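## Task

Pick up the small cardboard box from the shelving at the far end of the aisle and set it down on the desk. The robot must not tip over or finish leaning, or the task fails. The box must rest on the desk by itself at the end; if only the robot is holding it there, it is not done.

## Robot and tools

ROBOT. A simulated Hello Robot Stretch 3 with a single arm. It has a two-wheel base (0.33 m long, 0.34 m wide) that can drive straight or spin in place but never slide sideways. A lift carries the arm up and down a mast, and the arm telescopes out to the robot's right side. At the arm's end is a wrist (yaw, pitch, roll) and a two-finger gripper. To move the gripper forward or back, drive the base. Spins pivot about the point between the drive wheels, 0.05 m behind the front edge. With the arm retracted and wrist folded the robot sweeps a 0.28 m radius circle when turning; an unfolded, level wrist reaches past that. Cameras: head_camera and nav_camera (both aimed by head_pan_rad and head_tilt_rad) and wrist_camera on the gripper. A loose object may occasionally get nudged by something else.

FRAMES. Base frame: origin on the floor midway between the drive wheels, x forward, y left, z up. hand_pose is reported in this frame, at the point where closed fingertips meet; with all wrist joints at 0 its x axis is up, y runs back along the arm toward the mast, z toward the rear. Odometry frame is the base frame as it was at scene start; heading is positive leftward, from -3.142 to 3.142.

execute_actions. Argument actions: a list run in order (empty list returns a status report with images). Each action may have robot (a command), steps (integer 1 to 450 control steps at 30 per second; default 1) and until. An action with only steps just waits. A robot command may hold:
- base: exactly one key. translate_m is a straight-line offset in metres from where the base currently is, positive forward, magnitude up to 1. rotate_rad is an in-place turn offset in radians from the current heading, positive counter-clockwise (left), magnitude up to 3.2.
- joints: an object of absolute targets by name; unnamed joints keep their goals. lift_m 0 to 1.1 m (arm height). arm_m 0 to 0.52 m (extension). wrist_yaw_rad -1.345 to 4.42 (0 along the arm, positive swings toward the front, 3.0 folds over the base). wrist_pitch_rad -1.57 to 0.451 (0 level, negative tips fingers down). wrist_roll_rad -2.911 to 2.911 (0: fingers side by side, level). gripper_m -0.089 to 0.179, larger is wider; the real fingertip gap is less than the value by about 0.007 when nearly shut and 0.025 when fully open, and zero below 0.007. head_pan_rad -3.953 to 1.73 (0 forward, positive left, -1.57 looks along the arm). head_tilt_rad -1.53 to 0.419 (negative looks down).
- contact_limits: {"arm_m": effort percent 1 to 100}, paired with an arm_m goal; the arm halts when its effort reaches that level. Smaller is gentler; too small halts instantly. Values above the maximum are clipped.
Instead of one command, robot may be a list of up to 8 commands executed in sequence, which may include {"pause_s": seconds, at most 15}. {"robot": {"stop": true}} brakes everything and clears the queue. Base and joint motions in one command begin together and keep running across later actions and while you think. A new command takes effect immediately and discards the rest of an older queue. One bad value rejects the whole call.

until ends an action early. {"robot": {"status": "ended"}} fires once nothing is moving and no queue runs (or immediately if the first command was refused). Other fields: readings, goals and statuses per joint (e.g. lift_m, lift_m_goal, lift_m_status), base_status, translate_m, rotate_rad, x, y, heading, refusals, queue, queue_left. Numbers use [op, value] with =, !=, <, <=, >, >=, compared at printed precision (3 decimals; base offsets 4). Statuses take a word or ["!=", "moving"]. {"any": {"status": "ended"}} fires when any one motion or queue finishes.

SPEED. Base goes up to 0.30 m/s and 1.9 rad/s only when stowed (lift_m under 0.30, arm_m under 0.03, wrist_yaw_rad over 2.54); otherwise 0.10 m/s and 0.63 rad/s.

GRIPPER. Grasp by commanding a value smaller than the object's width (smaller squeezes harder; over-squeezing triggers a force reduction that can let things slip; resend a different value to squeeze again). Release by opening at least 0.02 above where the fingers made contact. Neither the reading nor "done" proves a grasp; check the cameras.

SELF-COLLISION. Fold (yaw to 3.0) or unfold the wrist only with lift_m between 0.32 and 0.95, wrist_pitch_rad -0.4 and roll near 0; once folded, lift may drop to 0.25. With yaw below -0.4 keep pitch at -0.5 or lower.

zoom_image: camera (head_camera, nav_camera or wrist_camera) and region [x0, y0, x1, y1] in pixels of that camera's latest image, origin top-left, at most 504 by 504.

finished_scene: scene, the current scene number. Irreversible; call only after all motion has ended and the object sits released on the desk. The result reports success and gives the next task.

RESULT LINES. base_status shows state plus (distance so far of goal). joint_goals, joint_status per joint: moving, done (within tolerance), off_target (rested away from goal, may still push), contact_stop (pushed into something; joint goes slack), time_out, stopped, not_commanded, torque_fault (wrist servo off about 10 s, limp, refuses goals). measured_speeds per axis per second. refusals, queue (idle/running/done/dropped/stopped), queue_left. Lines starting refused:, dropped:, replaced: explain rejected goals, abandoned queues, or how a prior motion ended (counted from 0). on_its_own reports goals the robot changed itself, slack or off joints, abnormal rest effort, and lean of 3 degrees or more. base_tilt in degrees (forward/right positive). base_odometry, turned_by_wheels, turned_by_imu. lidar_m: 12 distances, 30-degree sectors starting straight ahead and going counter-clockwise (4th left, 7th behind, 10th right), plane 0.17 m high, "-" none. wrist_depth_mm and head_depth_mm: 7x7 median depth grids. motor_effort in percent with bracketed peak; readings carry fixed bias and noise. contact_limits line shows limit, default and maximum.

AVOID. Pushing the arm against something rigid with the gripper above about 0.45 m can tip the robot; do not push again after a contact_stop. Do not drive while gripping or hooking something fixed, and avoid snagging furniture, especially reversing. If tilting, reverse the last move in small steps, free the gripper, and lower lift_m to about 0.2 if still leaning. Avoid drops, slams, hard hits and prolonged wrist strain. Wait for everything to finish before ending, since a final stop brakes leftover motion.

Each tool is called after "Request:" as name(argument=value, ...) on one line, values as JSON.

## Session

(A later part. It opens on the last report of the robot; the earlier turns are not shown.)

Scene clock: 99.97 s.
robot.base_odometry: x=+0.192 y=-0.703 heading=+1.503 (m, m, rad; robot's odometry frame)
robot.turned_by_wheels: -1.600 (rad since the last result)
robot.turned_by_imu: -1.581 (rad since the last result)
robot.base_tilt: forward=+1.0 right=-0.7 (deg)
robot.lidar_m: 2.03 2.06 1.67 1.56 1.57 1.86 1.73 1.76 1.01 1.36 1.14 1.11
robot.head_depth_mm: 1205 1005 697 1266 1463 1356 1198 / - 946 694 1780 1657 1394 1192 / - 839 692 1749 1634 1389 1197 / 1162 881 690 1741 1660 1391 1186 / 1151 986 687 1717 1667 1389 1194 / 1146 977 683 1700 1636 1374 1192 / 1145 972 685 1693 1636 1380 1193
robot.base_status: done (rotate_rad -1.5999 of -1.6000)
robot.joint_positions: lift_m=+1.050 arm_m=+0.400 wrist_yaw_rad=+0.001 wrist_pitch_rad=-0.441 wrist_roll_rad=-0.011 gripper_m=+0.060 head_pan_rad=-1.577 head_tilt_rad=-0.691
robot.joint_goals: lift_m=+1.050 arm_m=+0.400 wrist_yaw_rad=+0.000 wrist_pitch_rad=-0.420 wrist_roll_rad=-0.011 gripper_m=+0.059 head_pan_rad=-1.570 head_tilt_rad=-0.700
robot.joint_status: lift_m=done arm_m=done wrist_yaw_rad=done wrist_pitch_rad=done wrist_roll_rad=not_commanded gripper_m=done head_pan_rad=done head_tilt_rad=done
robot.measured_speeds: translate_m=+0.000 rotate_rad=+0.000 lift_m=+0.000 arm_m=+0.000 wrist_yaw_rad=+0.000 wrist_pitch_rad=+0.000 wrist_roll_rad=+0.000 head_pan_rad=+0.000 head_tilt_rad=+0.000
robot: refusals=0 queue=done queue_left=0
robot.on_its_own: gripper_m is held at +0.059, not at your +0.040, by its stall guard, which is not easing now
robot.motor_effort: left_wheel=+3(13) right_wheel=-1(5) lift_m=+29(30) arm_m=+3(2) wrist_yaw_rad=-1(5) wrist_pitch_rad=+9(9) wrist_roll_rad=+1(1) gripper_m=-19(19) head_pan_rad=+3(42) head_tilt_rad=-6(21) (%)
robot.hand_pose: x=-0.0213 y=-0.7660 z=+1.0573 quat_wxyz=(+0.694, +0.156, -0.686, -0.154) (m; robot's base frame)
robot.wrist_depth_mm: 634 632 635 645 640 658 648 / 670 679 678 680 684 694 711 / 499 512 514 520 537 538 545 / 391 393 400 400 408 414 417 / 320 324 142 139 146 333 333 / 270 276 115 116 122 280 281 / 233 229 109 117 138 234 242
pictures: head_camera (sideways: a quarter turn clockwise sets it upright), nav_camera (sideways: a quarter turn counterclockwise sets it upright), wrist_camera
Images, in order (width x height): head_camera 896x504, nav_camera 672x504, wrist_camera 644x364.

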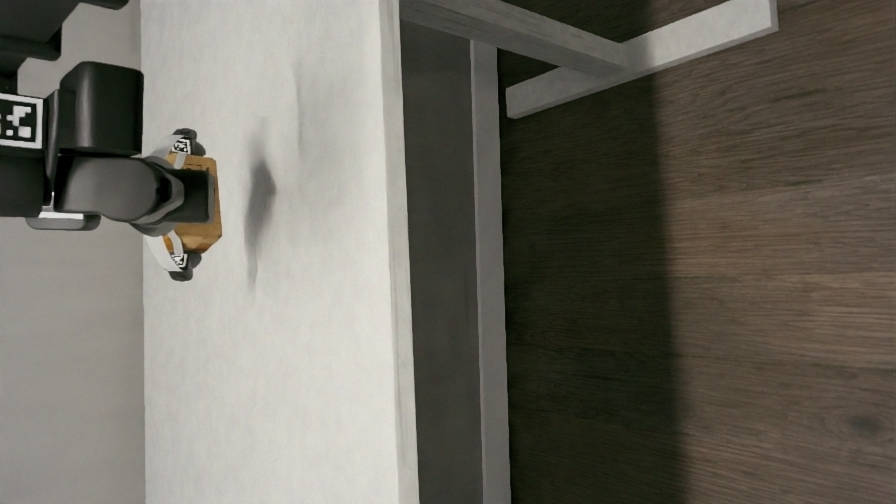

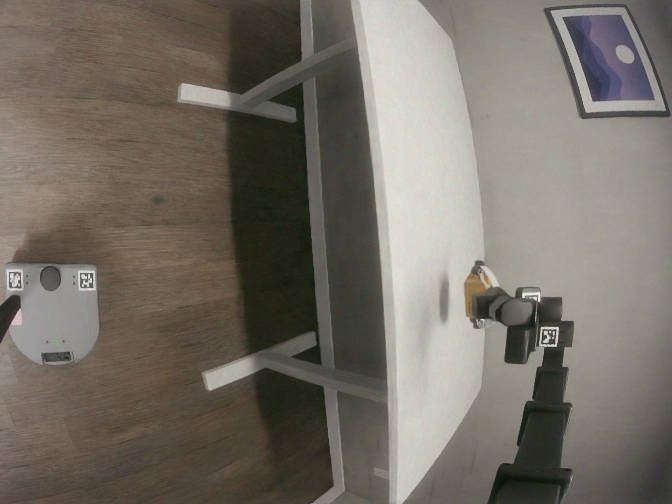

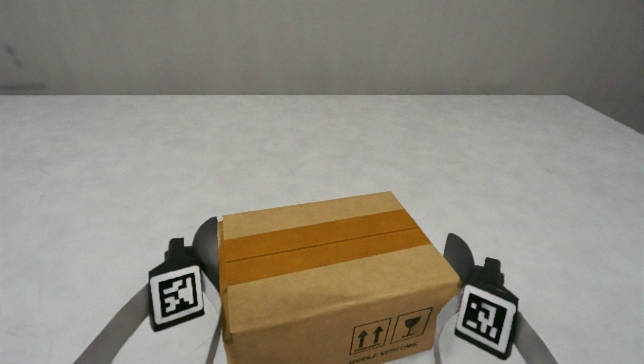

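Request:
execute_actions(actions=[{"robot":{"joints":{"lift_m":0.98}},"steps":200,"until":{"robot":{"status":"ended"}}},{"robot":[{"joints":{"gripper_m":0.175}},{"joints":{"lift_m":1.06}},{"joints":{"arm_m":0.25}}],"steps":300,"until":{"robot":{"status":"ended"}}}])

Request:
finished_scene(scene=2)

Scene clock: 109.13 s.
robot.base_odometry: x=+0.192 y=-0.703 heading=+1.503 (m, m, rad; robot's odometry frame)
robot.turned_by_wheels: +0.000 (rad since the last result)
robot.turned_by_imu: +0.000 (rad since the last result)
robot.base_tilt: forward=+0.9 right=-0.8 (deg)
robot.lidar_m: 2.03 2.06 1.67 1.56 1.57 1.86 1.73 1.76 1.02 1.36 1.14 1.12
robot.head_depth_mm: 1179 884 697 1262 1463 1358 1201 / - - 695 1760 1671 1388 1202 / - - 690 1743 1650 1401 1194 / 1157 1051 690 1734 1652 1393 1192 / 1150 1052 687 1729 1654 1381 1189 / 1148 976 684 1696 1644 1379 1188 / 1143 970 683 1696 1643 1370 1195
robot.base_status: done (rotate_rad -1.5999 of -1.6000)
robot.joint_positions: lift_m=+1.060 arm_m=+0.250 wrist_yaw_rad=+0.001 wrist_pitch_rad=-0.437 wrist_roll_rad=-0.011 gripper_m=+0.175 head_pan_rad=-1.577 head_tilt_rad=-0.691
robot.joint_goals: lift_m=+1.060 arm_m=+0.250 wrist_yaw_rad=+0.000 wrist_pitch_rad=-0.420 wrist_roll_rad=-0.011 gripper_m=+0.175 head_pan_rad=-1.570 head_tilt_rad=-0.700
robot.joint_status: lift_m=done arm_m=done wrist_yaw_rad=done wrist_pitch_rad=done wrist_roll_rad=not_commanded gripper_m=done head_pan_rad=done head_tilt_rad=done
robot.measured_speeds: translate_m=+0.000 rotate_rad=+0.000 lift_m=+0.000 arm_m=+0.000 wrist_yaw_rad=+0.000 wrist_pitch_rad=+0.000 wrist_roll_rad=+0.000 head_pan_rad=+0.000 head_tilt_rad=+0.000
robot: refusals=0 queue=done queue_left=0
robot.motor_effort: left_wheel=+2(3) right_wheel=-1(1) lift_m=+29(30) arm_m=-3(8) wrist_yaw_rad=-1(1) wrist_pitch_rad=+7(9) wrist_roll_rad=+0(0) gripper_m=+0(83) head_pan_rad=+3(3) head_tilt_rad=-6(6) (%)
robot.hand_pose: x=-0.0213 y=-0.6173 z=+1.0683 quat_wxyz=(+0.694, +0.155, -0.686, -0.152) (m; robot's base frame)
robot.wrist_depth_mm: 758 776 769 769 769 794 797 / 787 795 812 808 815 801 866 / 536 541 550 556 561 569 584 / 413 419 423 425 433 433 440 / 334 352 342 296 336 352 354 / 293 282 287 291 292 293 299 / 239 246 248 251 253 252 261
pictures: head_camera (sideways: a quarter turn clockwise sets it upright), nav_camera (sideways: a quarter turn counterclockwise sets it upright), wrist_camera
Images, in order (width x height): head_camera 896x504, nav_camera 672x504, wrist_camera 644x364.

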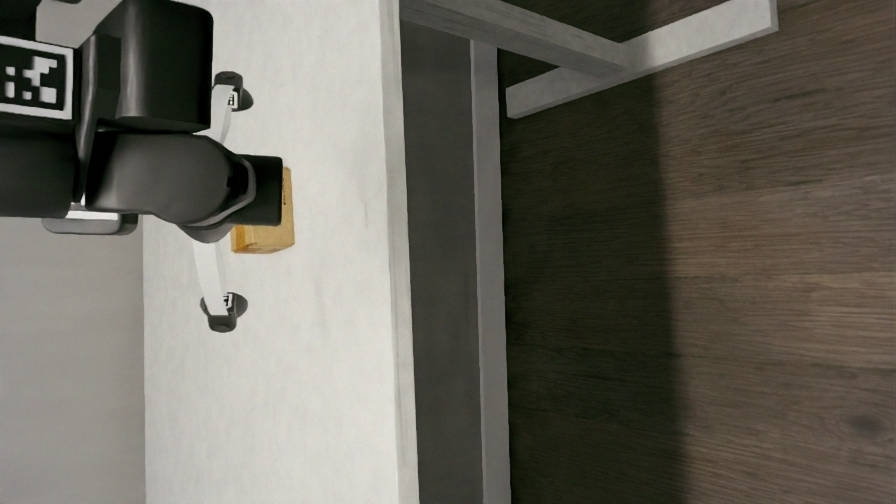

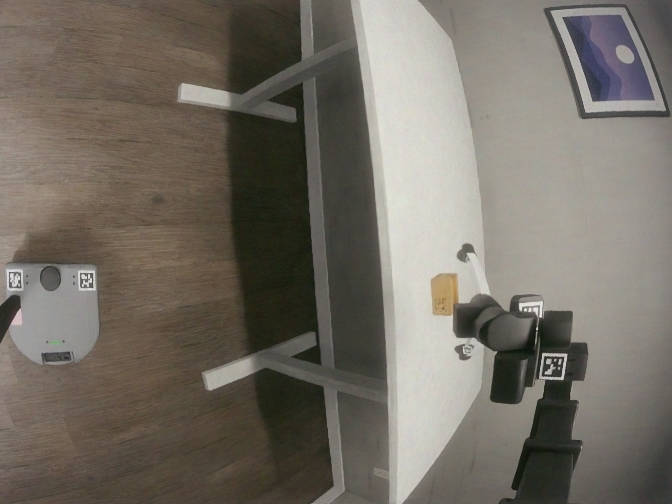

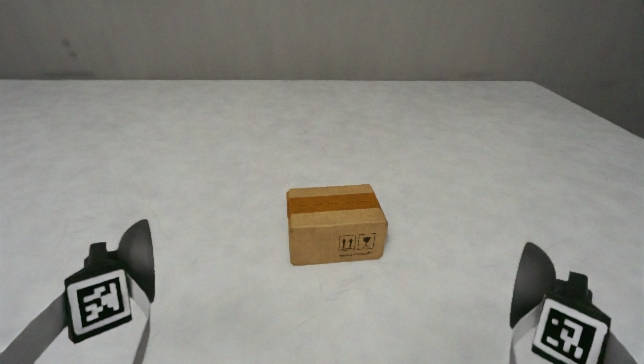

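The scene is finished: the task was done.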